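## Task

Pick up the carton marked H42 from the bench and set it down on the counter so that it rests there by itself, upright and not tipped, while every other carton on the bench stays exactly where and how it was.

## Robot and tools

ROBOT. A Hello Robot Stretch 4 with a single arm: an omni-wheel base, a lift riding on a mast, an arm that telescopes forward, a three-joint wrist (yaw, pitch, roll) and a two-finger gripper. It stands about 1.6 m tall; the base rim lies within 0.23 m of the base origin. Loose objects may occasionally get a brief push from outside.

FRAMES. Base frame: origin on the floor below the base centre, x ahead, y to the left, z up. hand_pose is reported in this frame and marks a point between the open fingertips; with all wrist joints at 0 its axes line up with the base frame. Its printed value may be slightly wrong. The odometry frame is the base frame as it was when the scene began; base_odometry counts wheel turns only (slip looks like travel), heading runs -3.142 to 3.142, positive to the left.

execute_actions. Argument "actions": a list holding one action or none (empty list = just report state and images). An action contains "base", "joints", or both, plus optional "pace" and "contact_limits"; alternatively it holds only {"end_of_arm": "enable_torque"}, which re-powers any wrist or gripper motor that shut itself off. Motions in one action begin together and may finish at different times.
- "base": exactly one relative move, measured from where the base last reported itself: translate_m (metres, forward positive, -2 to 2, no turning), strafe_m (metres, left positive, -2 to 2), rotate_rad (radians, counter-clockwise seen from above positive, -3.2 to 3.2).
- "joints": absolute targets keyed by name, not offsets: lift_m 0 to 1.2 m; arm_m 0 to 0.55 m extension; wrist_yaw_rad -1.134 to 4.276 (0 straight ahead, positive turns left, 3.14 stowed backwards, above 3.4 the arm may obstruct); wrist_pitch_rad -1.117 to 4.259 (0 level, 1.57 pointing down); wrist_roll_rad -1.117 to 4.259 (0 = fingers side by side at equal height, positive turns clockwise viewed from behind); gripper_m -0.038 to 0.141 m fingertip gap (negative means fingers press together). Done tolerances: lift and arm ±0.004, yaw and roll ±0.02, pitch ±0.05, gripper ±0.004. A joint target outside its range gets clipped and run (the result notes it); any other bad value or unknown key rejects the call entirely. Joints or base omitted from an action may keep pushing toward earlier targets without the status showing it.
- "pace": "slow", "default", "fast" or "max" (base up to 0.1/0.3/0.4/0.6 m/s and 1/2/3/4 rad/s; with lift above 0.2 these shrink, to 0.3 m/s and 1 rad/s at 1.2). Each action runs at most 15 s.
- "contact_limits": only {"arm_m": v}, v from 0 (gentlest) to 0.75 (firmest), default 0.5; the arm stops when it pushes harder.
- "cameras": list of head_camera, head_left_camera, head_right_camera, wrist_camera or "all"; omitted/null = all, [] = none.
A first step to unfold the wrist: lift_m 0.4 with wrist_yaw_rad 0 together. If any call reports a stop, the remaining execute_actions, wait and finished_scene calls in the same reply are skipped.

wait: "seconds" 0 to 10; nothing new is commanded; returns state and images.
zoom_image: "camera" plus "region" [x0, y0, x1, y1] in pixels of that camera's latest full image, top-left origin, at most 504 x 504.
finished_scene: "scene" 1 or 2; irreversible; reports success and hands over the next task. The carton must stay on the counter unaided, so release it and move clear first.

CAMERAS. head_camera (420x560) sits atop the mast facing forward and down; aim it by turning the base. head_left_camera and head_right_camera (fisheye 420x672) look more steeply down and show the base and arm. wrist_camera (616x392) looks along the fingers, with fingertips near the bottom of its image. Calibration lines give K and T_world_to_cam mapping base-frame points to camera frames; they carry small errors, larger for the wrist camera when the arm is extended.

RESULTS. base_status and joint_status: "done"; "off_target" (resting short, maybe still pushing); "contact_stop_at_<key>" (blocked; that part goes slack and may sink or roll); "limit_stop_at_<name>", e.g. own_body (self-collision guard, can occur with wrist tilted up below -0.2 and rolled) or tilt (lean over 6 degrees; lift, arm, wheels go slack); "time_out"; "torque_fault" (wrist or gripper motor gave up and is limp until enable_torque). on_its_own lists uncommanded things; "held at" is a held target. lidar_m: 12 distances in metres, 30-degree sectors, first ahead then counter-clockwise (4th left, 7th behind, 10th right); "-" = nothing or closer than 0.25 m; table tops register. wrist_depth_mm: 7x7 grid of depths 100 to 2000 mm, top-left first. turned_by_wheels vs turned_by_imu differing by over ~0.1 rad suggests a bump or slip. base_tilt in degrees (forward, right positive), with a fixed bias up to 1.5. motor_effort: percent of maximum, positive toward higher joint values, peak in brackets; wheel positive means turning right. A loaded level gripper shifts wrist_pitch effort away from 0.

GRIPPING. Command gripper_m below the carton width; going further below squeezes harder and pulls the carton toward the wrist (by up to a third of the difference). Gripper reading and "done" do not confirm a hold; look for a clear gripper_m effort change and check images. Fingertips stuck on a surface: raise the lift.

AVOID. Knocking or shifting other cartons; dropping or tipping the carton; hard shoves. Do not drive or turn with over 1 kg held and arm_m above 0.2, especially at fast paces; strong pushes with a high gripper can tip the robot. Don't press the gripper into things with base or arm moves (torque faults). Fewer, shorter motions are better.

Each tool is called after "Request:" as name(argument=value, ...), one argument or row to a line, values as JSON.

## Session

Request:
execute_actions(
  actions=[],
)

Scene clock: 0.00 s.
base_odometry: x=+0.000 y=+0.000 heading=+0.000 (m, m, rad; odometry frame)
turned_by_wheels: +0.000 (rad since the last result)
turned_by_imu: +0.000 (rad since the last result)
base_tilt: forward=+0.0 right=+0.4 (deg)
lidar_m: 2.55 0.87 0.65 0.60 0.67 1.71 1.64 1.94 1.45 0.76 0.80 1.11
base_status: not commanded
joint_positions: lift_m=+0.268 arm_m=+0.001 wrist_yaw_rad=+3.180 wrist_pitch_rad=-0.015 wrist_roll_rad=-0.007 gripper_m=+0.057
joint_status: not commanded
motor_effort: lift_m=+20 arm_m=+0 wrist_yaw_rad=-2 wrist_pitch_rad=-4 wrist_roll_rad=+0 gripper_m=-4 wheel_0=-1 wheel_1=+0 wheel_2=+0 (%)
hand_pose: x=-0.1196 y=+0.0762 z=+0.4508 quat_wxyz=(-0.019, +0.007, -0.003, +1.000) (m; base frame)
wrist_depth_mm: - 135 236 - - - - / - 113 135 - - - - / - 118 143 - - - - / 138 137 234 - - - - / 214 - - - - - - / 221 1499 196 1499 216 1430 1366 / 223 976 1098 - 1025 976 1008
pictures: head_camera, head_left_camera, head_right_camera, wrist_camera
Images, in order (width x height): head_camera 420x560, head_left_camera 420x672, head_right_camera 420x672, wrist_camera 616x392.

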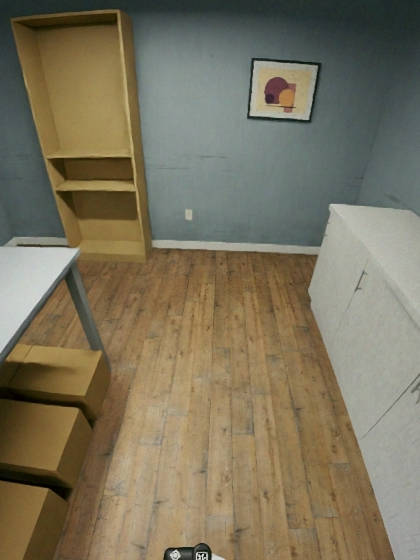

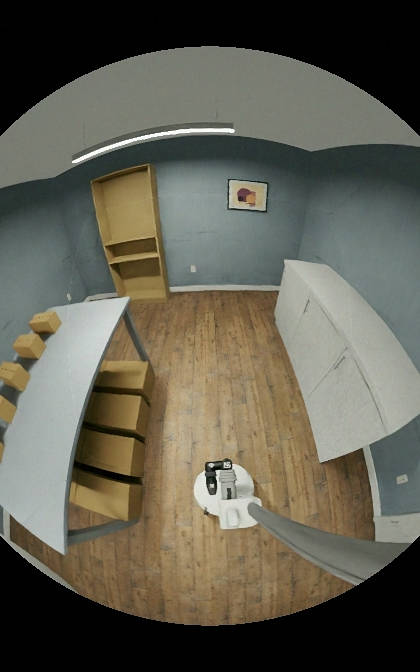

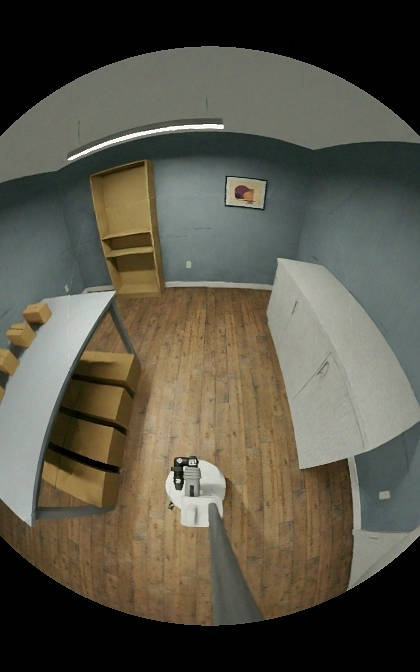

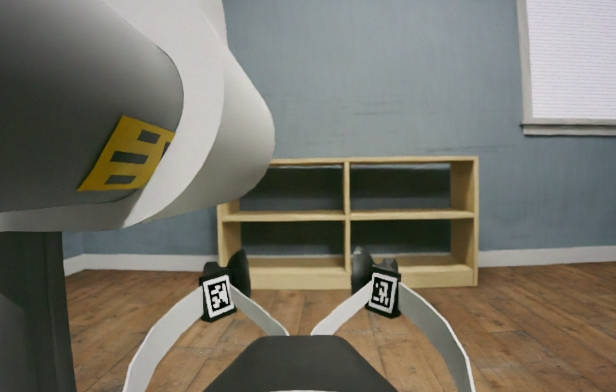

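Request:
execute_actions(
  actions=[
    {"base":{"rotate_rad":1.57},"joints":{"lift_m":1.0,"wrist_yaw_rad":0,"gripper_m":0.12}},
  ],
)

Scene clock: 10.57 s.
base_odometry: x=+0.000 y=+0.000 heading=+1.569 (m, m, rad; odometry frame)
turned_by_wheels: +1.569 (rad since the last result)
turned_by_imu: +1.602 (rad since the last result)
base_tilt: forward=+0.0 right=+0.4 (deg)
lidar_m: 0.61 0.66 1.69 1.65 1.91 1.43 0.77 0.79 1.11 2.52 0.87 0.64
base_status: done
joint_positions: lift_m=+1.000 arm_m=+0.001 wrist_yaw_rad=+0.000 wrist_pitch_rad=-0.015 wrist_roll_rad=-0.007 gripper_m=+0.120
joint_status: all done
motor_effort: lift_m=+23(25) arm_m=-1(0) wrist_yaw_rad=-1(11) wrist_pitch_rad=-5(5) wrist_roll_rad=+0(1) gripper_m=-1(4) wheel_0=-3(10) wheel_1=-2(8) wheel_2=-2(9) (%)
hand_pose: x=+0.4605 y=-0.0874 z=+1.1822 quat_wxyz=(+1.000, -0.003, -0.007, +0.000) (m; base frame)
wrist_depth_mm: - - - - - - - / - - - - - - - / - - - - - - - / - - - - - - - / - - - - - 1138 1078 / - 866 798 931 778 831 854 / - 640 691 - 668 609 634
pictures: head_camera, head_left_camera, head_right_camera, wrist_camera
camera_calibration (this result's frames):
wrist_camera: T_world_to_cam=[[-0.0284213, -0.999592, -0.00291345, -0.0765513], [-0.016422, 0.00338115, -0.999859, 1.23934], [0.999461, -0.0283694, -0.0165113, -0.218459], [0, 0, 0, 1]] pos_world=[0.236518, -0.086908, 1.23534]
Images, in order (width x height): head_camera 420x560, head_left_camera 420x672, head_right_camera 420x672, wrist_camera 616x392.

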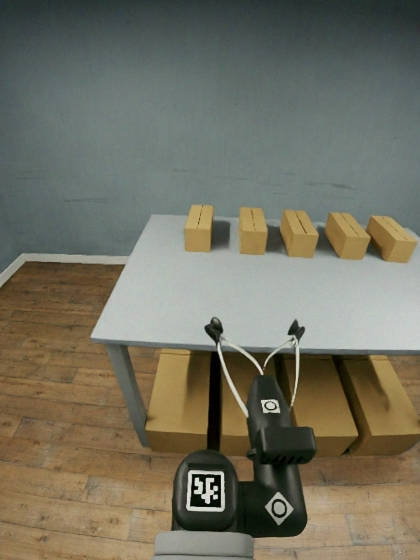

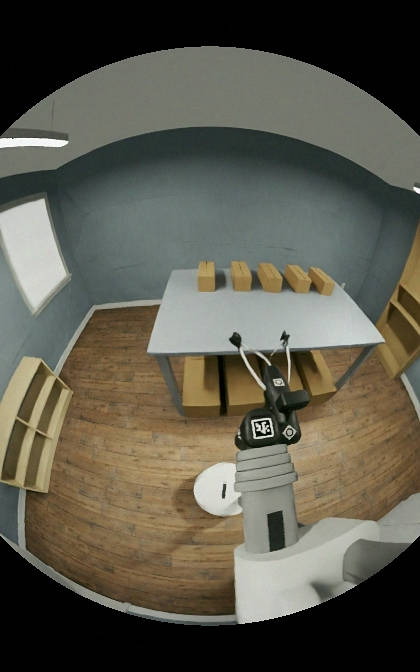

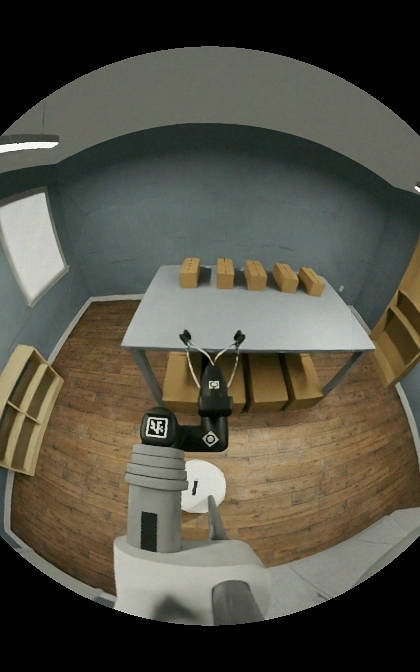

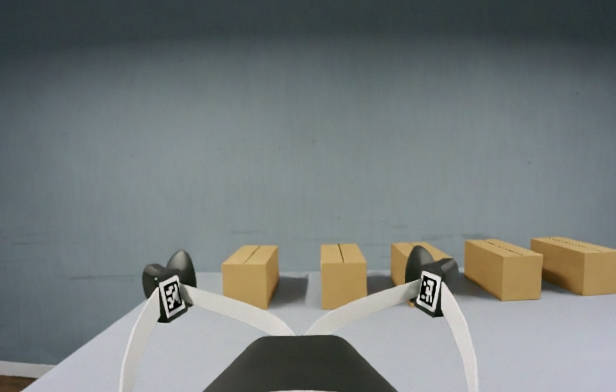

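Request:
zoom_image(
  camera="head_camera",
  region=[170,190,420,270],
)

Request:
zoom_image(
  camera="wrist_camera",
  region=[200,220,616,320],
)

Region (170, 190, 420, 270) of head_camera's 420x560 image, scaled by 2.016, with more detail than that image has; it fills the top 161 rows of this view, and the rest is white.

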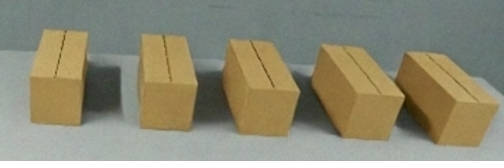

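Region (200, 220, 616, 320) of wrist_camera's 616x392 image, scaled by 1.212; it fills the top 121 rows of this view, and the rest is white.

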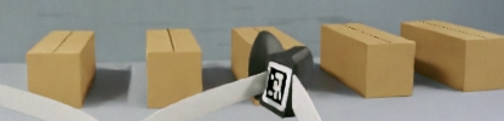

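Request:
execute_actions(
  actions=[
    {"base":{"strafe_m":0.75},"joints":{"lift_m":1.05},"pace":"fast"},
  ],
  cameras=[],
)

Request:
execute_actions(
  actions=[
    {"base":{"rotate_rad":-1.6},"pace":"fast"},
  ],
  cameras=[],
)

Request:
execute_actions(
  actions=[
    {"base":{"strafe_m":1.0},"pace":"fast"},
  ],
  cameras=["head_camera","head_left_camera","head_right_camera"],
)

Scene clock: 63.77 s.
base_odometry: x=-0.750 y=+0.001 heading=+1.569 (m, m, rad; odometry frame)
turned_by_wheels: +0.000 (rad since the last result)
turned_by_imu: -0.002 (rad since the last result)
base_tilt: forward=-0.1 right=+0.6 (deg)
lidar_m: 2.37 1.79 0.92 0.89 0.95 1.41 1.35 1.14 1.13 3.26 0.90 0.75
base_status: done
joint_positions: lift_m=+1.050 arm_m=+0.001 wrist_yaw_rad=+0.000 wrist_pitch_rad=-0.015 wrist_roll_rad=-0.007 gripper_m=+0.120
joint_status: all done
motor_effort: lift_m=+22(25) arm_m=+0(0) wrist_yaw_rad=-2(0) wrist_pitch_rad=-5(5) wrist_roll_rad=-1(1) gripper_m=+0(2) wheel_0=-1(13) wheel_1=+0(13) wheel_2=+0(1) (%)
hand_pose: x=+0.4605 y=-0.0874 z=+1.2323 quat_wxyz=(+1.000, -0.003, -0.007, +0.000) (m; base frame)
wrist_depth_mm: - - - - - - - / 1921 - - - - - - / 1921 - - - - - - / 1921 - - - - - - / 1863 - - - - - - / 1921 - - - 991 946 931 / 1921 - - - - 741 732
pictures: none
No camera images: the call's "cameras" was empty. Leave "cameras" out to get every camera's image.

Scene clock: 66.17 s.
base_odometry: x=-0.750 y=+0.001 heading=-0.030 (m, m, rad; odometry frame)
turned_by_wheels: -1.599 (rad since the last result)
turned_by_imu: -1.635 (rad since the last result)
base_tilt: forward=+0.1 right=+0.5 (deg)
lidar_m: 3.23 0.92 0.76 1.41 1.86 0.94 0.90 0.94 1.41 1.35 1.17 1.11
base_status: done
joint_positions: lift_m=+1.050 arm_m=+0.001 wrist_yaw_rad=+0.000 wrist_pitch_rad=-0.015 wrist_roll_rad=-0.007 gripper_m=+0.120
joint_status: not commanded
motor_effort: lift_m=+22(22) arm_m=-1(0) wrist_yaw_rad=-2(2) wrist_pitch_rad=-5(4) wrist_roll_rad=-1(1) gripper_m=-1(0) wheel_0=+3(7) wheel_1=+4(7) wheel_2=+3(9) (%)
hand_pose: x=+0.4605 y=-0.0874 z=+1.2323 quat_wxyz=(+1.000, -0.003, -0.007, +0.000) (m; base frame)
wrist_depth_mm: - - - - - - 1756 / - - - - - - 1756 / - - - - - - 1756 / - - - - - - 1808 / - - - - - 1808 1708 / 1182 1618 - - - 1229 1008 / - - - - - 1255 946
pictures: none
No camera images: the call's "cameras" was empty. Leave "cameras" out to get every camera's image.

Scene clock: 70.40 s.
base_odometry: x=-0.720 y=+1.001 heading=-0.030 (m, m, rad; odometry frame)
turned_by_wheels: +0.000 (rad since the last result)
turned_by_imu: -0.001 (rad since the last result)
base_tilt: forward=-0.1 right=+0.4 (deg)
lidar_m: 0.34 0.37 0.50 1.37 1.43 1.31 0.92 0.94 1.29 2.34 1.93 0.38
base_status: done
joint_positions: lift_m=+1.050 arm_m=+0.001 wrist_yaw_rad=+0.000 wrist_pitch_rad=-0.015 wrist_roll_rad=-0.007 gripper_m=+0.120
joint_status: not commanded
motor_effort: lift_m=+22(22) arm_m=+0(0) wrist_yaw_rad=-1(0) wrist_pitch_rad=-5(5) wrist_roll_rad=-1(0) gripper_m=+1(2) wheel_0=-1(12) wheel_1=-2(7) wheel_2=+0(1) (%)
hand_pose: x=+0.4605 y=-0.0874 z=+1.2323 quat_wxyz=(+1.000, -0.003, -0.007, +0.000) (m; base frame)
wrist_depth_mm: - - - - - - - / - - - - - - - / - - - - - - - / - - - - - - - / - - - - - - - / 1983 668 866 1098 904 - - / 621 621 798 - 788 - -
pictures: head_camera, head_left_camera, head_right_camera
Images, in order (width x height): head_camera 420x560, head_left_camera 420x672, head_right_camera 420x672.

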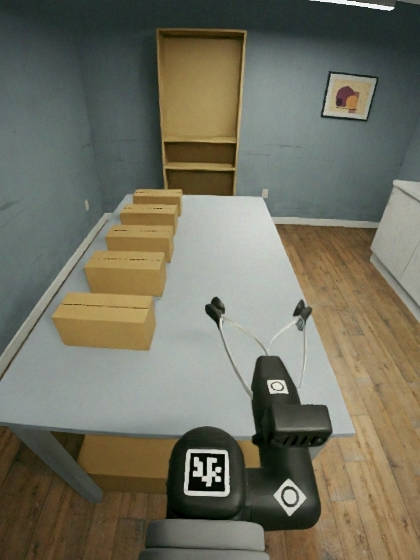

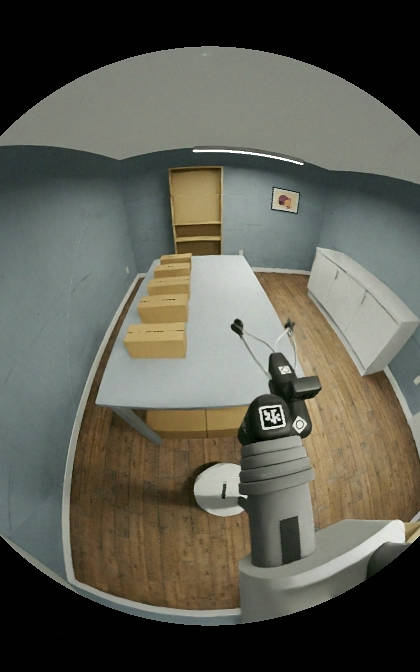

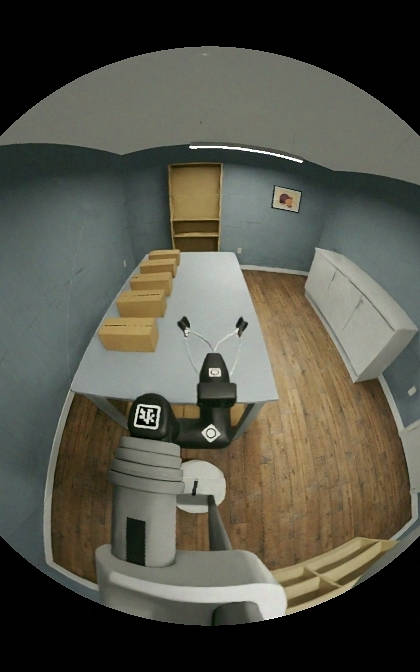

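Request:
execute_actions(
  actions=[
    {"base":{"strafe_m":0.9},"joints":{"wrist_yaw_rad":-1.1,"wrist_pitch_rad":0.3},"pace":"fast"},
  ],
  cameras=[],
)

Request:
execute_actions(
  actions=[
    {"base":{"translate_m":0.6},"pace":"fast"},
  ],
)

Scene clock: 82.27 s.
base_odometry: x=-0.693 y=+1.900 heading=-0.030 (m, m, rad; odometry frame)
turned_by_wheels: +0.000 (rad since the last result)
turned_by_imu: -0.002 (rad since the last result)
base_tilt: forward=+0.0 right=+0.4 (deg)
lidar_m: 1.31 0.68 0.49 0.45 0.49 0.66 1.28 1.34 1.42 3.24 0.52 0.48
base_status: done
joint_positions: lift_m=+1.050 arm_m=+0.001 wrist_yaw_rad=-1.100 wrist_pitch_rad=+0.302 wrist_roll_rad=-0.007 gripper_m=+0.120
joint_status: all done
motor_effort: lift_m=+22(22) arm_m=+0(1) wrist_yaw_rad=-2(6) wrist_pitch_rad=-3(5) wrist_roll_rad=+1(1) gripper_m=-1(0) wheel_0=-1(12) wheel_1=-1(13) wheel_2=+0(0) (%)
hand_pose: x=+0.2191 y=-0.2851 z=+1.1423 quat_wxyz=(+0.843, +0.076, +0.130, -0.516) (m; base frame)
wrist_depth_mm: - - - - - - - / - - - - - - - / - - - - - - - / 732 723 788 991 - - - / 715 634 691 759 1255 - - / 580 508 508 609 1308 1921 1921 / 1308 484 466 - 1618 1576 1661
pictures: none
No camera images: the call's "cameras" was empty. Leave "cameras" out to get every camera's image.

Scene clock: 85.50 s.
base_odometry: x=-0.093 y=+1.882 heading=-0.030 (m, m, rad; odometry frame)
turned_by_wheels: +0.001 (rad since the last result)
turned_by_imu: -0.003 (rad since the last result)
base_tilt: forward=+0.0 right=+0.5 (deg)
lidar_m: 1.29 0.71 0.51 0.48 0.50 0.67 1.76 1.88 0.35 0.32 0.35 0.47
base_status: done
joint_positions: lift_m=+1.050 arm_m=+0.001 wrist_yaw_rad=-1.100 wrist_pitch_rad=+0.302 wrist_roll_rad=-0.007 gripper_m=+0.120
joint_status: not commanded
motor_effort: lift_m=+22(22) arm_m=+0(0) wrist_yaw_rad=-3(0) wrist_pitch_rad=-3(4) wrist_roll_rad=+0(1) gripper_m=-2(1) wheel_0=+4(10) wheel_1=+2(10) wheel_2=+1(13) (%)
hand_pose: x=+0.2191 y=-0.2851 z=+1.1423 quat_wxyz=(+0.843, +0.076, +0.130, -0.516) (m; base frame)
wrist_depth_mm: - - - - - - - / - - - - - - - / - - - - - - - / 741 723 661 759 917 976 976 / 676 647 549 484 525 517 455 / 569 504 508 466 473 375 357 / 1618 473 466 - 459 387 362
pictures: head_camera, head_left_camera, head_right_camera, wrist_camera
camera_calibration (this result's frames):
wrist_camera: T_world_to_cam=[[-0.903552, -0.428434, 0.00614477, 0.0630021], [-0.145196, 0.292658, -0.945129, 1.24437], [0.403127, -0.854866, -0.326639, 0.265793], [0, 0, 0, 1]] pos_world=[0.130455, -0.109966, 1.26252]
Images, in order (width x height): head_camera 420x560, head_left_camera 420x672, head_right_camera 420x672, wrist_camera 616x392.

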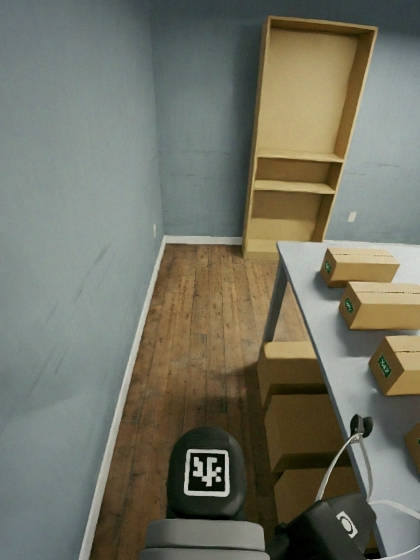

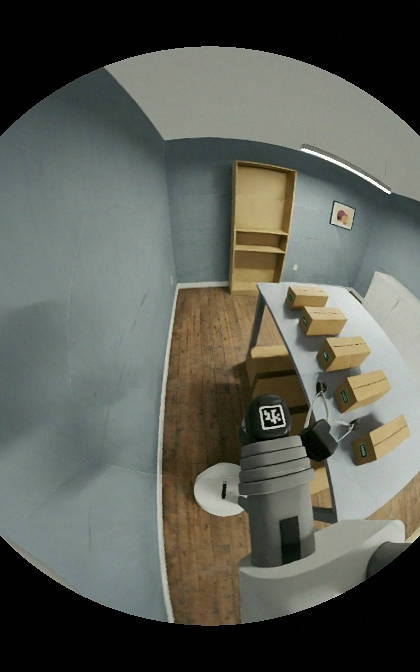

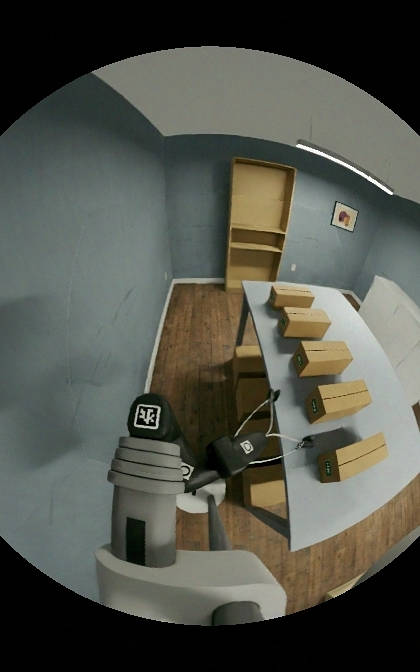

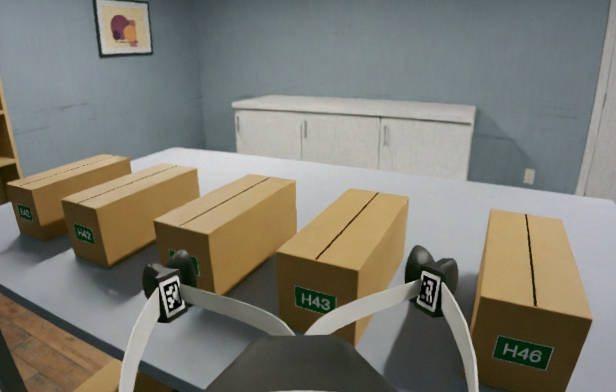

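Request:
zoom_image(
  camera="wrist_camera",
  region=[0,150,250,310],
)

Request:
zoom_image(
  camera="head_camera",
  region=[260,230,420,420],
)

Region (0, 150, 250, 310) of wrist_camera's 616x392 image, scaled by 2.016; it fills the top 323 rows of this view, and the rest is white.

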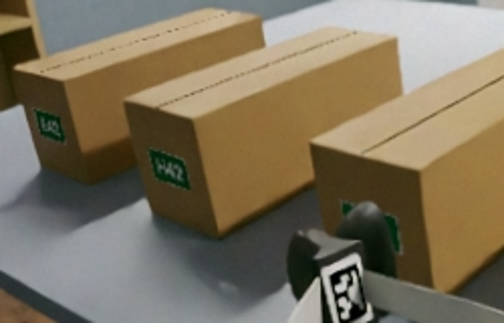

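Region (260, 230, 420, 420) of head_camera's 420x560 image, scaled by 2.653, with more detail than that image has; it fills the left 424 columns of this view, and the rest is white.

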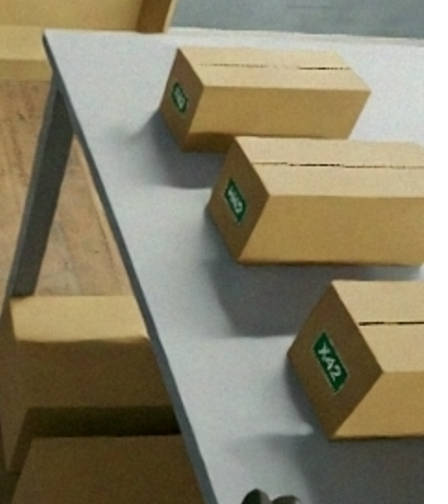

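Request:
execute_actions(
  actions=[
    {"base":{"translate_m":0.79},"joints":{"wrist_yaw_rad":0,"wrist_pitch_rad":0,"gripper_m":0.141},"pace":"fast"},
  ],
  cameras=[],
)

Request:
execute_actions(
  actions=[
    {"base":{"strafe_m":0.14},"pace":"fast"},
  ],
  cameras=[],
)

Request:
execute_actions(
  actions=[
    {"base":{"rotate_rad":-1.54},"pace":"fast"},
  ],
)

Scene clock: 104.23 s.
base_odometry: x=+0.696 y=+1.859 heading=-0.029 (m, m, rad; odometry frame)
turned_by_wheels: +0.000 (rad since the last result)
turned_by_imu: -0.005 (rad since the last result)
base_tilt: forward=+0.0 right=+0.4 (deg)
lidar_m: 1.77 0.73 0.52 0.49 0.51 0.70 1.80 0.49 0.33 0.31 0.33 0.44
base_status: done
joint_positions: lift_m=+1.050 arm_m=+0.001 wrist_yaw_rad=+0.000 wrist_pitch_rad=+0.003 wrist_roll_rad=-0.007 gripper_m=+0.141
joint_status: all done
motor_effort: lift_m=+22(22) arm_m=+0(0) wrist_yaw_rad=-3(5) wrist_pitch_rad=-7(12) wrist_roll_rad=+1(2) gripper_m=+1(2) wheel_0=+2(7) wheel_1=+2(7) wheel_2=-1(12) (%)
hand_pose: x=+0.4605 y=-0.0874 z=+1.2273 quat_wxyz=(+1.000, -0.003, +0.001, +0.000) (m; base frame)
wrist_depth_mm: 904 1336 1808 1808 1708 1756 1808 / 878 1336 1808 1863 1756 1756 1863 / 891 1366 1863 1808 1756 1808 1863 / 878 1336 1808 1863 1808 1808 1863 / 878 1205 1808 1863 1808 1808 1921 / 866 1042 1863 1863 1708 1708 1921 / 878 1255 1863 - 1863 1863 1983
pictures: none
No camera images: the call's "cameras" was empty. Leave "cameras" out to get every camera's image.

Scene clock: 105.80 s.
base_odometry: x=+0.700 y=+1.999 heading=-0.029 (m, m, rad; odometry frame)
turned_by_wheels: +0.000 (rad since the last result)
turned_by_imu: +0.000 (rad since the last result)
base_tilt: forward=-0.1 right=+0.4 (deg)
lidar_m: 1.55 0.51 0.38 0.35 0.37 0.50 1.38 0.68 0.48 0.43 0.47 0.66
base_status: done
joint_positions: lift_m=+1.050 arm_m=+0.001 wrist_yaw_rad=+0.000 wrist_pitch_rad=+0.003 wrist_roll_rad=-0.007 gripper_m=+0.141
joint_status: not commanded
motor_effort: lift_m=+22(22) arm_m=+0(0) wrist_yaw_rad=-1(3) wrist_pitch_rad=-6(6) wrist_roll_rad=+0(1) gripper_m=+1(1) wheel_0=+0(12) wheel_1=+0(8) wheel_2=+0(1) (%)
hand_pose: x=+0.4605 y=-0.0874 z=+1.2273 quat_wxyz=(+1.000, -0.003, +0.001, +0.000) (m; base frame)
wrist_depth_mm: 691 1025 1808 1756 1756 1756 1618 / 676 1042 1756 1756 1756 1756 1661 / 676 1025 1756 1808 1808 1756 1708 / 676 1025 1808 1863 1808 1808 1708 / 668 931 1863 1921 1808 1808 1708 / 668 798 1618 1863 1808 1808 1708 / 661 960 1618 - 1863 1863 1756
pictures: none
No camera images: the call's "cameras" was empty. Leave "cameras" out to get every camera's image.

Scene clock: 108.13 s.
base_odometry: x=+0.700 y=+1.999 heading=-1.569 (m, m, rad; odometry frame)
turned_by_wheels: -1.539 (rad since the last result)
turned_by_imu: -1.574 (rad since the last result)
base_tilt: forward=+0.0 right=+0.5 (deg)
lidar_m: 0.45 0.48 0.66 1.39 0.51 0.37 0.35 0.37 0.52 1.46 0.64 0.48
base_status: done
joint_positions: lift_m=+1.050 arm_m=+0.001 wrist_yaw_rad=+0.000 wrist_pitch_rad=+0.003 wrist_roll_rad=-0.007 gripper_m=+0.141
joint_status: not commanded
motor_effort: lift_m=+22(22) arm_m=+0(0) wrist_yaw_rad=-1(4) wrist_pitch_rad=-6(6) wrist_roll_rad=-1(2) gripper_m=-1(1) wheel_0=+2(8) wheel_1=+2(9) wheel_2=+3(8) (%)
hand_pose: x=+0.4605 y=-0.0874 z=+1.2274 quat_wxyz=(+1.000, -0.003, +0.001, +0.000) (m; base frame)
wrist_depth_mm: - - - - - - - / - - - - - - - / - - - - - - - / - - - - - - - / - - - - - - - / - 591 878 1042 634 831 946 / 741 508 715 - 554 496 539
pictures: head_camera, head_left_camera, head_right_camera, wrist_camera
camera_calibration (this result's frames):
wrist_camera: T_world_to_cam=[[-0.0286443, -0.999587, -0.00241968, -0.076973], [-0.0336383, 0.00338324, -0.999428, 1.2919], [0.999024, -0.0285466, -0.0337213, -0.19643], [0, 0, 0, 1]] pos_world=[0.237491, -0.0869194, 1.28436]
Images, in order (width x height): head_camera 420x560, head_left_camera 420x672, head_right_camera 420x672, wrist_camera 616x392.

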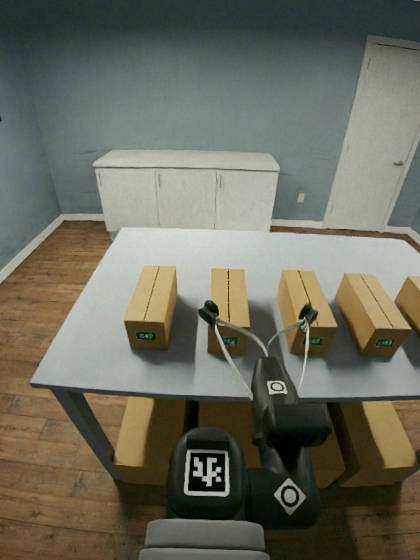

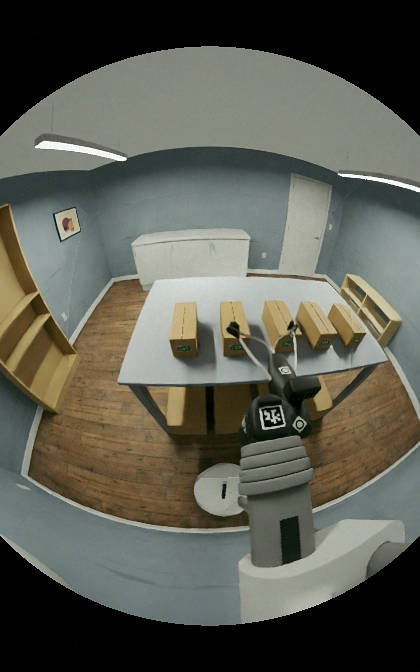

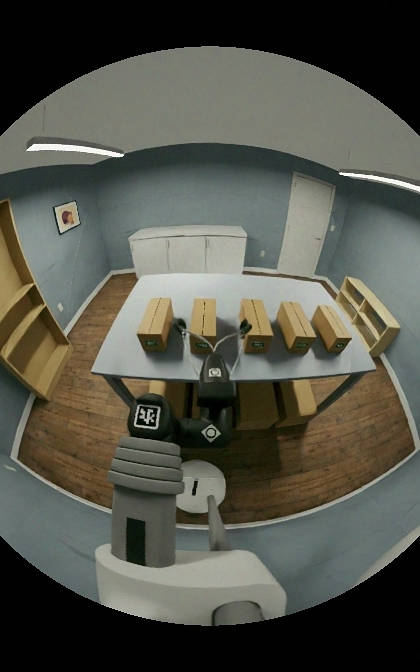

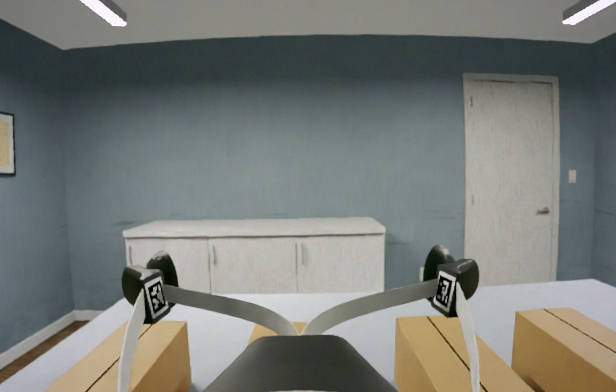

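Request:
execute_actions(
  actions=[
    {"base":{"translate_m":-0.06},"pace":"fast"},
  ],
  cameras=[],
)

Request:
execute_actions(
  actions=[
    {"base":{"strafe_m":0.025},"joints":{"lift_m":0.83}},
  ],
  cameras=["head_camera","wrist_camera"],
)

Scene clock: 115.93 s.
base_odometry: x=+0.700 y=+2.059 heading=-1.569 (m, m, rad; odometry frame)
turned_by_wheels: +0.000 (rad since the last result)
turned_by_imu: -0.001 (rad since the last result)
base_tilt: forward=-0.1 right=+0.4 (deg)
lidar_m: 0.51 0.52 1.83 1.14 0.42 0.30 0.29 0.30 0.43 1.21 0.76 0.53
base_status: done
joint_positions: lift_m=+1.050 arm_m=+0.001 wrist_yaw_rad=+0.000 wrist_pitch_rad=+0.003 wrist_roll_rad=-0.007 gripper_m=+0.141
joint_status: not commanded
motor_effort: lift_m=+21(22) arm_m=+0(0) wrist_yaw_rad=+0(2) wrist_pitch_rad=-6(6) wrist_roll_rad=-1(1) gripper_m=+0(2) wheel_0=-4(7) wheel_1=-2(6) wheel_2=+0(11) (%)
hand_pose: x=+0.4605 y=-0.0874 z=+1.2274 quat_wxyz=(+1.000, -0.003, +0.001, +0.000) (m; base frame)
wrist_depth_mm: - - - - - - - / - - - - - - - / - - - - - - - / - - - - - - - / - - - - - - - / - 597 878 1042 627 654 647 / 741 512 676 - 544 496 535
pictures: none
No camera images: the call's "cameras" was empty. Leave "cameras" out to get every camera's image.

Scene clock: 117.93 s.
base_odometry: x=+0.725 y=+2.059 heading=-1.569 (m, m, rad; odometry frame)
turned_by_wheels: +0.000 (rad since the last result)
turned_by_imu: -0.001 (rad since the last result)
base_tilt: forward=+0.0 right=+0.4 (deg)
lidar_m: 0.52 0.53 1.79 1.15 0.43 0.30 0.30 0.31 0.42 1.21 0.75 0.54
base_status: done
joint_positions: lift_m=+0.830 arm_m=+0.001 wrist_yaw_rad=+0.000 wrist_pitch_rad=+0.003 wrist_roll_rad=-0.007 gripper_m=+0.141
joint_status: all done
motor_effort: lift_m=+17(22) arm_m=+0(1) wrist_yaw_rad=+0(3) wrist_pitch_rad=-6(5) wrist_roll_rad=-1(0) gripper_m=-1(0) wheel_0=-2(11) wheel_1=+0(11) wheel_2=+0(1) (%)
hand_pose: x=+0.4605 y=-0.0874 z=+1.0078 quat_wxyz=(+1.000, -0.003, +0.001, +0.000) (m; base frame)
wrist_depth_mm: - - - - - - - / - - - - - - - / - - - - - - - / - 603 - 521 - 445 585 / 554 430 621 424 615 433 521 / 407 351 355 415 351 359 382 / 298 298 307 - 300 297 298
pictures: head_camera, wrist_camera
camera_calibration (this result's frames):
wrist_camera: T_world_to_cam=[[-0.028655, -0.999586, -0.00242005, -0.0775022], [-0.0336245, 0.00338358, -0.999429, 1.07241], [0.999024, -0.0285572, -0.0337075, -0.203849], [0, 0, 0, 1]] pos_world=[0.237489, -0.0869201, 1.06474]
Images, in order (width x height): head_camera 420x560, wrist_camera 616x392.

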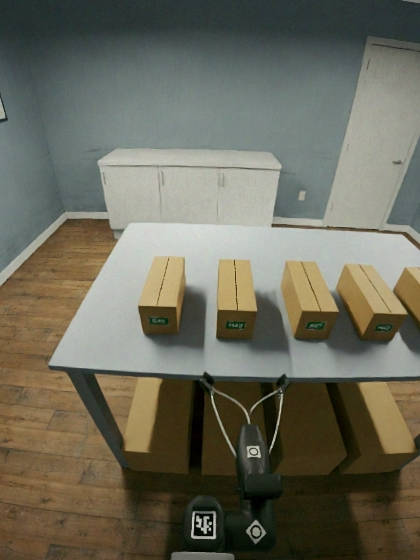

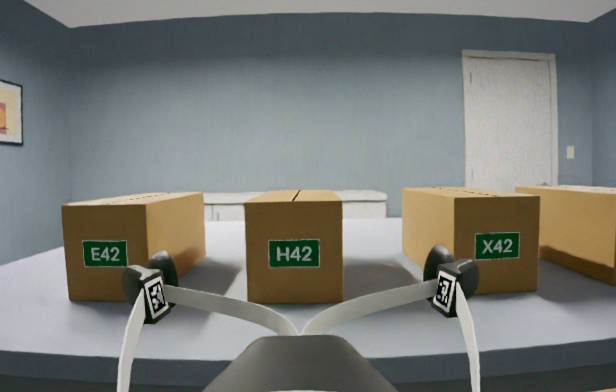

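Request:
execute_actions(
  actions=[
    {"joints":{"arm_m":0.29},"contact_limits":{"arm_m":0.2}},
  ],
  cameras=["head_camera","wrist_camera"],
)

Scene clock: 125.80 s.
base_odometry: x=+0.725 y=+2.059 heading=-1.569 (m, m, rad; odometry frame)
turned_by_wheels: +0.000 (rad since the last result)
turned_by_imu: -0.001 (rad since the last result)
base_tilt: forward=+0.0 right=+0.5 (deg)
lidar_m: 0.52 0.53 1.80 1.15 0.44 0.30 0.30 0.30 0.43 1.21 0.74 0.54
base_status: not commanded
joint_positions: lift_m=+0.830 arm_m=+0.289 wrist_yaw_rad=+0.000 wrist_pitch_rad=+0.002 wrist_roll_rad=-0.007 gripper_m=+0.141
joint_status: all done
motor_effort: lift_m=+17(17) arm_m=+7(9) wrist_yaw_rad=-3(2) wrist_pitch_rad=-5(6) wrist_roll_rad=-1(1) gripper_m=-3(2) wheel_0=-2(2) wheel_1=+1(0) wheel_2=+0(0) (%)
contact_limits: arm_m 0.2
hand_pose: x=+0.7481 y=-0.0874 z=+1.0078 quat_wxyz=(+1.000, -0.003, +0.001, +0.000) (m; base frame)
wrist_depth_mm: - - - - - - - / - - - - - - - / - - - - - - - / - - - - - - - / 259 357 190 187 222 336 258 / 258 309 191 187 195 314 256 / 259 285 195 - 265 274 -
pictures: head_camera, wrist_camera
camera_calibration (this result's frames):
wrist_camera: T_world_to_cam=[[-0.0286545, -0.999586, -0.00242927, -0.0692529], [-0.0333022, 0.00338357, -0.99944, 1.08194], [0.999034, -0.0285576, -0.0333854, -0.491463], [0, 0, 0, 1]] pos_world=[0.525035, -0.0869201, 1.06476]
Images, in order (width x height): head_camera 420x560, wrist_camera 616x392.

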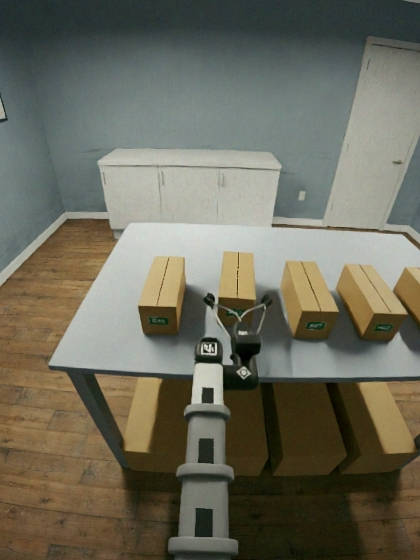

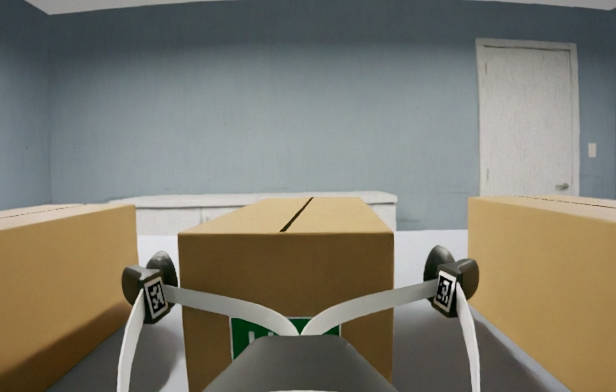

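Request:
execute_actions(
  actions=[
    {"base":{"strafe_m":0.006},"joints":{"arm_m":0.335},"contact_limits":{"arm_m":0.2}},
  ],
  cameras=["head_camera","wrist_camera"],
)

Request:
execute_actions(
  actions=[
    {"joints":{"gripper_m":0.03}},
  ],
  cameras=["head_camera","wrist_camera"],
)

Scene clock: 130.97 s.
base_odometry: x=+0.731 y=+2.059 heading=-1.569 (m, m, rad; odometry frame)
turned_by_wheels: +0.000 (rad since the last result)
turned_by_imu: -0.001 (rad since the last result)
base_tilt: forward=-0.1 right=+0.4 (deg)
lidar_m: 0.50 0.54 1.79 1.15 0.44 0.31 0.28 0.30 0.43 1.22 0.75 0.54
base_status: done
joint_positions: lift_m=+0.830 arm_m=+0.334 wrist_yaw_rad=+0.000 wrist_pitch_rad=+0.002 wrist_roll_rad=-0.007 gripper_m=+0.141
joint_status: all done
motor_effort: lift_m=+17(17) arm_m=+8(12) wrist_yaw_rad=-1(0) wrist_pitch_rad=-4(5) wrist_roll_rad=-1(1) gripper_m=+1(1) wheel_0=+0(12) wheel_1=+0(10) wheel_2=+0(1) (%)
contact_limits: arm_m 0.2
hand_pose: x=+0.7931 y=-0.0874 z=+1.0078 quat_wxyz=(+1.000, -0.003, +0.001, +0.000) (m; base frame)
wrist_depth_mm: - - - - - - - / - - - - - - - / - - - - - - - / - - - - - - - / 253 347 192 186 222 351 270 / 249 298 191 186 194 325 266 / 251 283 196 - 265 276 -
pictures: head_camera, wrist_camera
camera_calibration (this result's frames):
wrist_camera: T_world_to_cam=[[-0.0286784, -0.999586, -0.00242915, -0.0679522], [-0.033302, 0.00338424, -0.99944, 1.08344], [0.999034, -0.0285814, -0.0333853, -0.536396], [0, 0, 0, 1]] pos_world=[0.57001, -0.0869216, 1.06476]
Images, in order (width x height): head_camera 420x560, wrist_camera 616x392.

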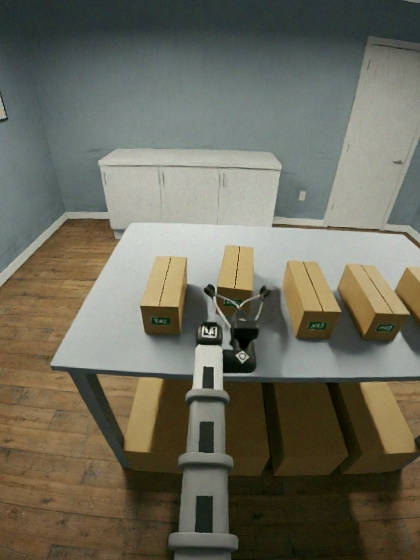

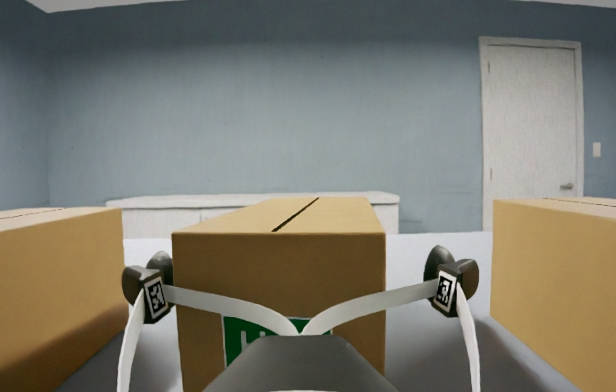

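Scene clock: 133.07 s.
base_odometry: x=+0.731 y=+2.059 heading=-1.569 (m, m, rad; odometry frame)
turned_by_wheels: +0.000 (rad since the last result)
turned_by_imu: -0.001 (rad since the last result)
base_tilt: forward=+0.0 right=+0.5 (deg)
lidar_m: 0.51 0.54 1.80 1.15 0.42 0.30 0.29 0.31 0.43 1.22 0.73 0.54
base_status: not commanded
joint_positions: lift_m=+0.830 arm_m=+0.334 wrist_yaw_rad=+0.000 wrist_pitch_rad=+0.002 wrist_roll_rad=-0.007 gripper_m=+0.031
joint_status: all done
motor_effort: lift_m=+17(17) arm_m=+7(7) wrist_yaw_rad=-1(1) wrist_pitch_rad=-5(5) wrist_roll_rad=+1(2) gripper_m=-31(34) wheel_0=+0(0) wheel_1=+0(0) wheel_2=+0(0) (%)
hand_pose: x=+0.7930 y=-0.0874 z=+1.0078 quat_wxyz=(+1.000, -0.003, +0.001, +0.000) (m; base frame)
wrist_depth_mm: - - - - - - - / - - - - - - - / - - - - - - - / - - - - - - - / 252 554 173 172 172 521 268 / 246 177 174 174 173 177 267 / 230 283 175 - 175 273 -
pictures: head_camera, wrist_camera
camera_calibration (this result's frames):
wrist_camera: T_world_to_cam=[[-0.0287103, -0.999585, -0.00242905, -0.0679361], [-0.0333019, 0.0033852, -0.99944, 1.08344], [0.999033, -0.0286133, -0.0333853, -0.536398], [0, 0, 0, 1]] pos_world=[0.57001, -0.0869237, 1.06476]
Images, in order (width x height): head_camera 420x560, wrist_camera 616x392.

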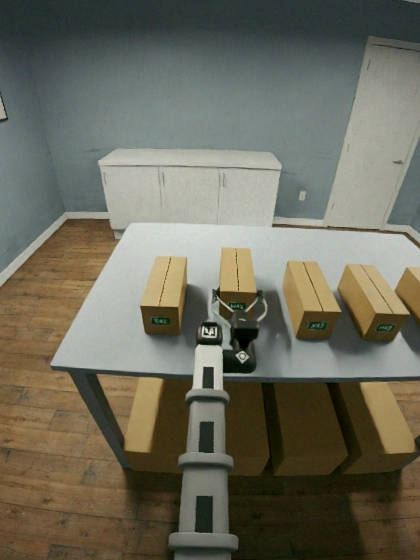

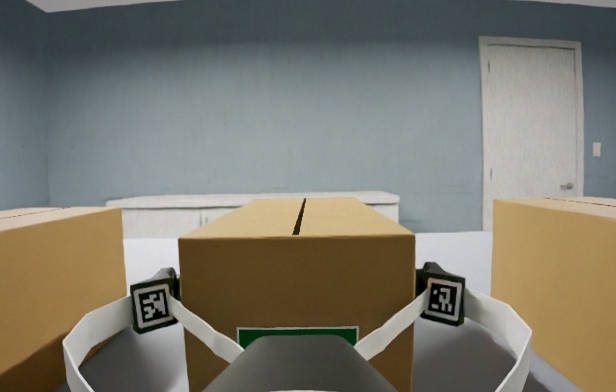

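Request:
execute_actions(
  actions=[
    {"joints":{"lift_m":0.87},"pace":"slow"},
  ],
  cameras=["head_camera","wrist_camera"],
)

Scene clock: 137.00 s.
base_odometry: x=+0.731 y=+2.059 heading=-1.569 (m, m, rad; odometry frame)
turned_by_wheels: +0.000 (rad since the last result)
turned_by_imu: -0.001 (rad since the last result)
base_tilt: forward=+0.0 right=+0.4 (deg)
lidar_m: 0.52 0.55 1.79 1.17 0.42 0.30 0.29 0.30 0.44 1.21 0.75 0.53
base_status: not commanded
joint_positions: lift_m=+0.870 arm_m=+0.334 wrist_yaw_rad=+0.000 wrist_pitch_rad=+0.003 wrist_roll_rad=-0.007 gripper_m=+0.031
joint_status: all done
motor_effort: lift_m=+24(26) arm_m=+8(8) wrist_yaw_rad=+0(2) wrist_pitch_rad=-6(6) wrist_roll_rad=+0(2) gripper_m=-30(32) wheel_0=+0(0) wheel_1=+0(0) wheel_2=+0(0) (%)
hand_pose: x=+0.7931 y=-0.0874 z=+1.0471 quat_wxyz=(+1.000, -0.003, +0.001, +0.000) (m; base frame)
wrist_depth_mm: - - - - - - - / - - - - - - - / - - - - - - - / - - - - - - - / 330 - 173 173 173 741 294 / 247 177 174 174 173 177 267 / 229 338 175 - 175 345 -
pictures: head_camera, wrist_camera
camera_calibration (this result's frames):
wrist_camera: T_world_to_cam=[[-0.0287117, -0.999585, -0.00241303, -0.0678563], [-0.0338603, 0.00338522, -0.999421, 1.12314], [0.999014, -0.0286134, -0.0339435, -0.534488], [0, 0, 0, 1]] pos_world=[0.570042, -0.0869237, 1.10418]
Images, in order (width x height): head_camera 420x560, wrist_camera 616x392.

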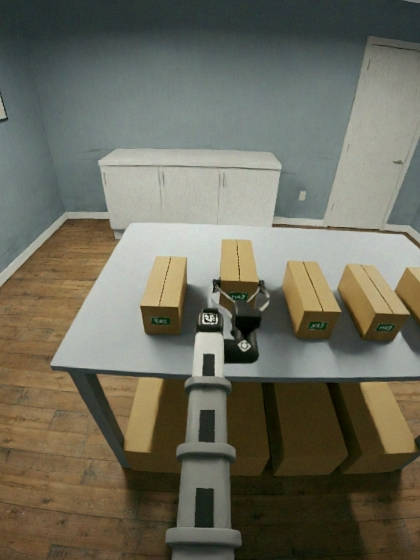

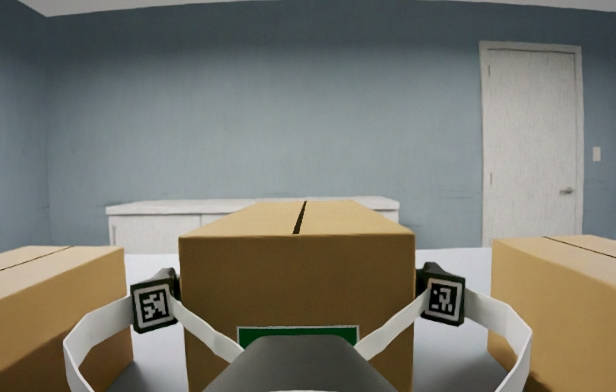

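Request:
execute_actions(
  actions=[
    {"joints":{"lift_m":1.04}},
  ],
  cameras=[],
)

Request:
execute_actions(
  actions=[
    {"joints":{"arm_m":0.0},"base":{"translate_m":0.07}},
  ],
  cameras=[],
)

Request:
execute_actions(
  actions=[
    {"base":{"strafe_m":0.72}},
  ],
)

Scene clock: 154.57 s.
base_odometry: x=+0.731 y=+2.059 heading=-1.569 (m, m, rad; odometry frame)
turned_by_wheels: +0.000 (rad since the last result)
turned_by_imu: -0.001 (rad since the last result)
base_tilt: forward=-0.1 right=+0.4 (deg)
lidar_m: 0.51 0.54 1.79 1.15 0.44 0.30 0.28 0.30 0.43 1.22 0.73 0.53
base_status: not commanded
joint_positions: lift_m=+1.040 arm_m=+0.334 wrist_yaw_rad=+0.000 wrist_pitch_rad=+0.003 wrist_roll_rad=-0.007 gripper_m=+0.031
joint_status: all done
motor_effort: lift_m=+24(23) arm_m=+8(8) wrist_yaw_rad=+2(2) wrist_pitch_rad=-7(7) wrist_roll_rad=-1(0) gripper_m=-33(32) wheel_0=+0(0) wheel_1=+0(0) wheel_2=+0(0) (%)
hand_pose: x=+0.7931 y=-0.0874 z=+1.2171 quat_wxyz=(+1.000, -0.003, +0.001, +0.000) (m; base frame)
wrist_depth_mm: - - - - - - - / - - - - - - - / - - - - - - - / - - - - - - - / - - 173 173 172 - - / - 177 174 173 173 177 - / 661 691 175 - 174 661 683
pictures: none
No camera images: the call's "cameras" was empty. Leave "cameras" out to get every camera's image.

Scene clock: 156.67 s.
base_odometry: x=+0.731 y=+1.989 heading=-1.569 (m, m, rad; odometry frame)
turned_by_wheels: +0.001 (rad since the last result)
turned_by_imu: +0.000 (rad since the last result)
base_tilt: forward=+0.1 right=+0.4 (deg)
lidar_m: 0.41 0.46 1.76 1.41 0.53 0.38 0.35 0.38 0.54 1.47 0.65 0.41
base_status: done
joint_positions: lift_m=+1.040 arm_m=+0.002 wrist_yaw_rad=+0.000 wrist_pitch_rad=+0.003 wrist_roll_rad=-0.007 gripper_m=+0.031
joint_status: all done
joint sent to its limit — the command would take arm_m past its lower limit, so that joint was sent only as far as its limit.
motor_effort: lift_m=+24(24) arm_m=-8(7) wrist_yaw_rad=-2(0) wrist_pitch_rad=-8(7) wrist_roll_rad=+0(0) gripper_m=-32(32) wheel_0=+4(6) wheel_1=+3(8) wheel_2=-1(10) (%)
hand_pose: x=+0.4618 y=-0.0874 z=+1.2170 quat_wxyz=(+1.000, -0.003, +0.002, +0.000) (m; base frame)
wrist_depth_mm: - - - - - - - / - - - - - - - / - - - - - - - / - - - - - - - / - - 173 172 172 - - / - 177 174 174 173 177 627 / 668 466 175 - 174 459 585
pictures: none
No camera images: the call's "cameras" was empty. Leave "cameras" out to get every camera's image.

Scene clock: 160.40 s.
base_odometry: x=+1.451 y=+1.991 heading=-1.569 (m, m, rad; odometry frame)
turned_by_wheels: +0.000 (rad since the last result)
turned_by_imu: -0.001 (rad since the last result)
base_tilt: forward=-0.1 right=+0.4 (deg)
lidar_m: 0.40 1.37 1.11 1.30 0.51 0.37 0.35 0.37 0.54 1.46 0.64 0.42
base_status: done
joint_positions: lift_m=+1.040 arm_m=+0.002 wrist_yaw_rad=+0.000 wrist_pitch_rad=+0.003 wrist_roll_rad=-0.007 gripper_m=+0.031
joint_status: not commanded
motor_effort: lift_m=+23(24) arm_m=-8(8) wrist_yaw_rad=-2(1) wrist_pitch_rad=-8(8) wrist_roll_rad=-1(1) gripper_m=-32(33) wheel_0=-2(11) wheel_1=+1(12) wheel_2=+0(1) (%)
hand_pose: x=+0.4618 y=-0.0874 z=+1.2170 quat_wxyz=(+1.000, -0.003, +0.002, +0.000) (m; base frame)
wrist_depth_mm: - - - - - - - / 1983 - - - - - - / - - - - - - - / 1983 - - - - - - / 1983 - 173 173 173 - - / 1983 177 174 174 173 177 878 / 1808 - 175 - 174 668 634
pictures: head_camera, head_left_camera, head_right_camera, wrist_camera
camera_calibration (this result's frames):
wrist_camera: T_world_to_cam=[[-0.028663, -0.999586, -0.00239767, -0.0769848], [-0.0343939, 0.00338347, -0.999403, 1.28195], [0.998997, -0.0285634, -0.0344766, -0.197109], [0, 0, 0, 1]] pos_world=[0.238795, -0.0869205, 1.2742]
Images, in order (width x height): head_camera 420x560, head_left_camera 420x672, head_right_camera 420x672, wrist_camera 616x392.

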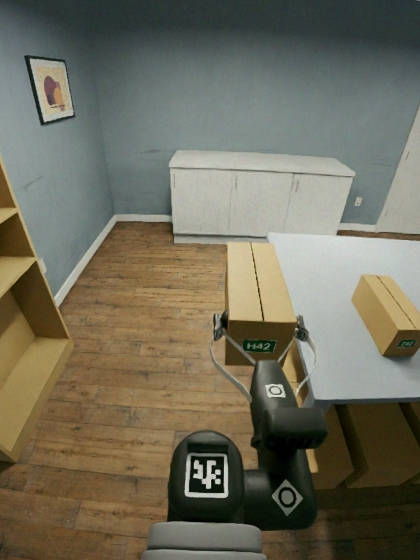

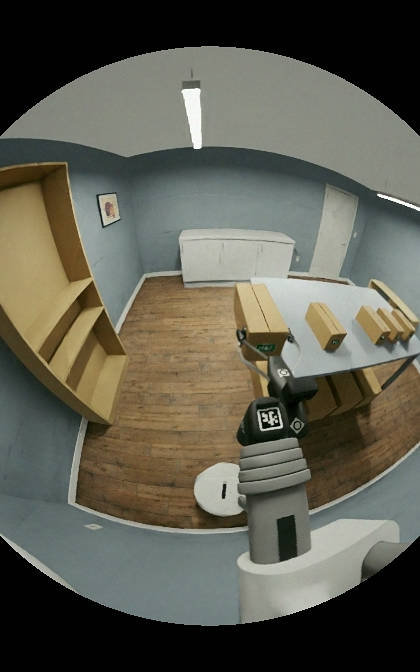

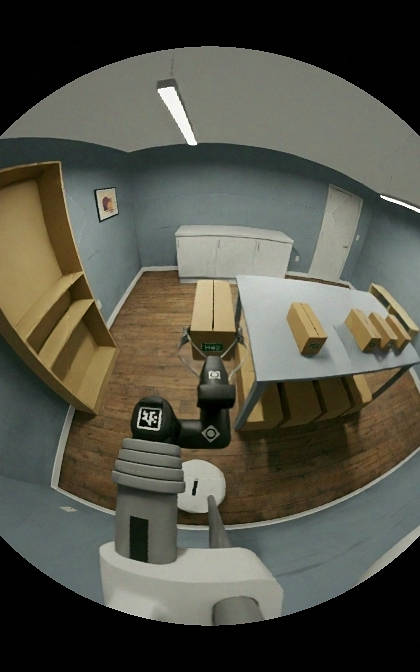

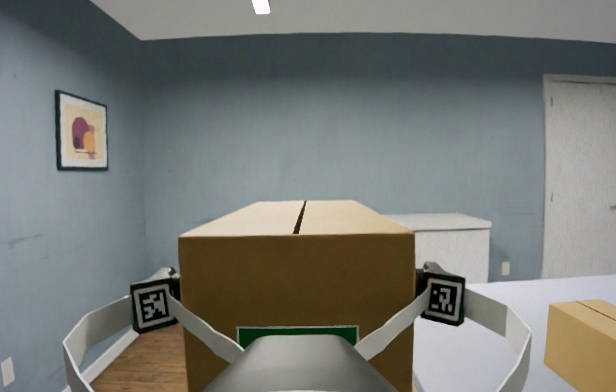

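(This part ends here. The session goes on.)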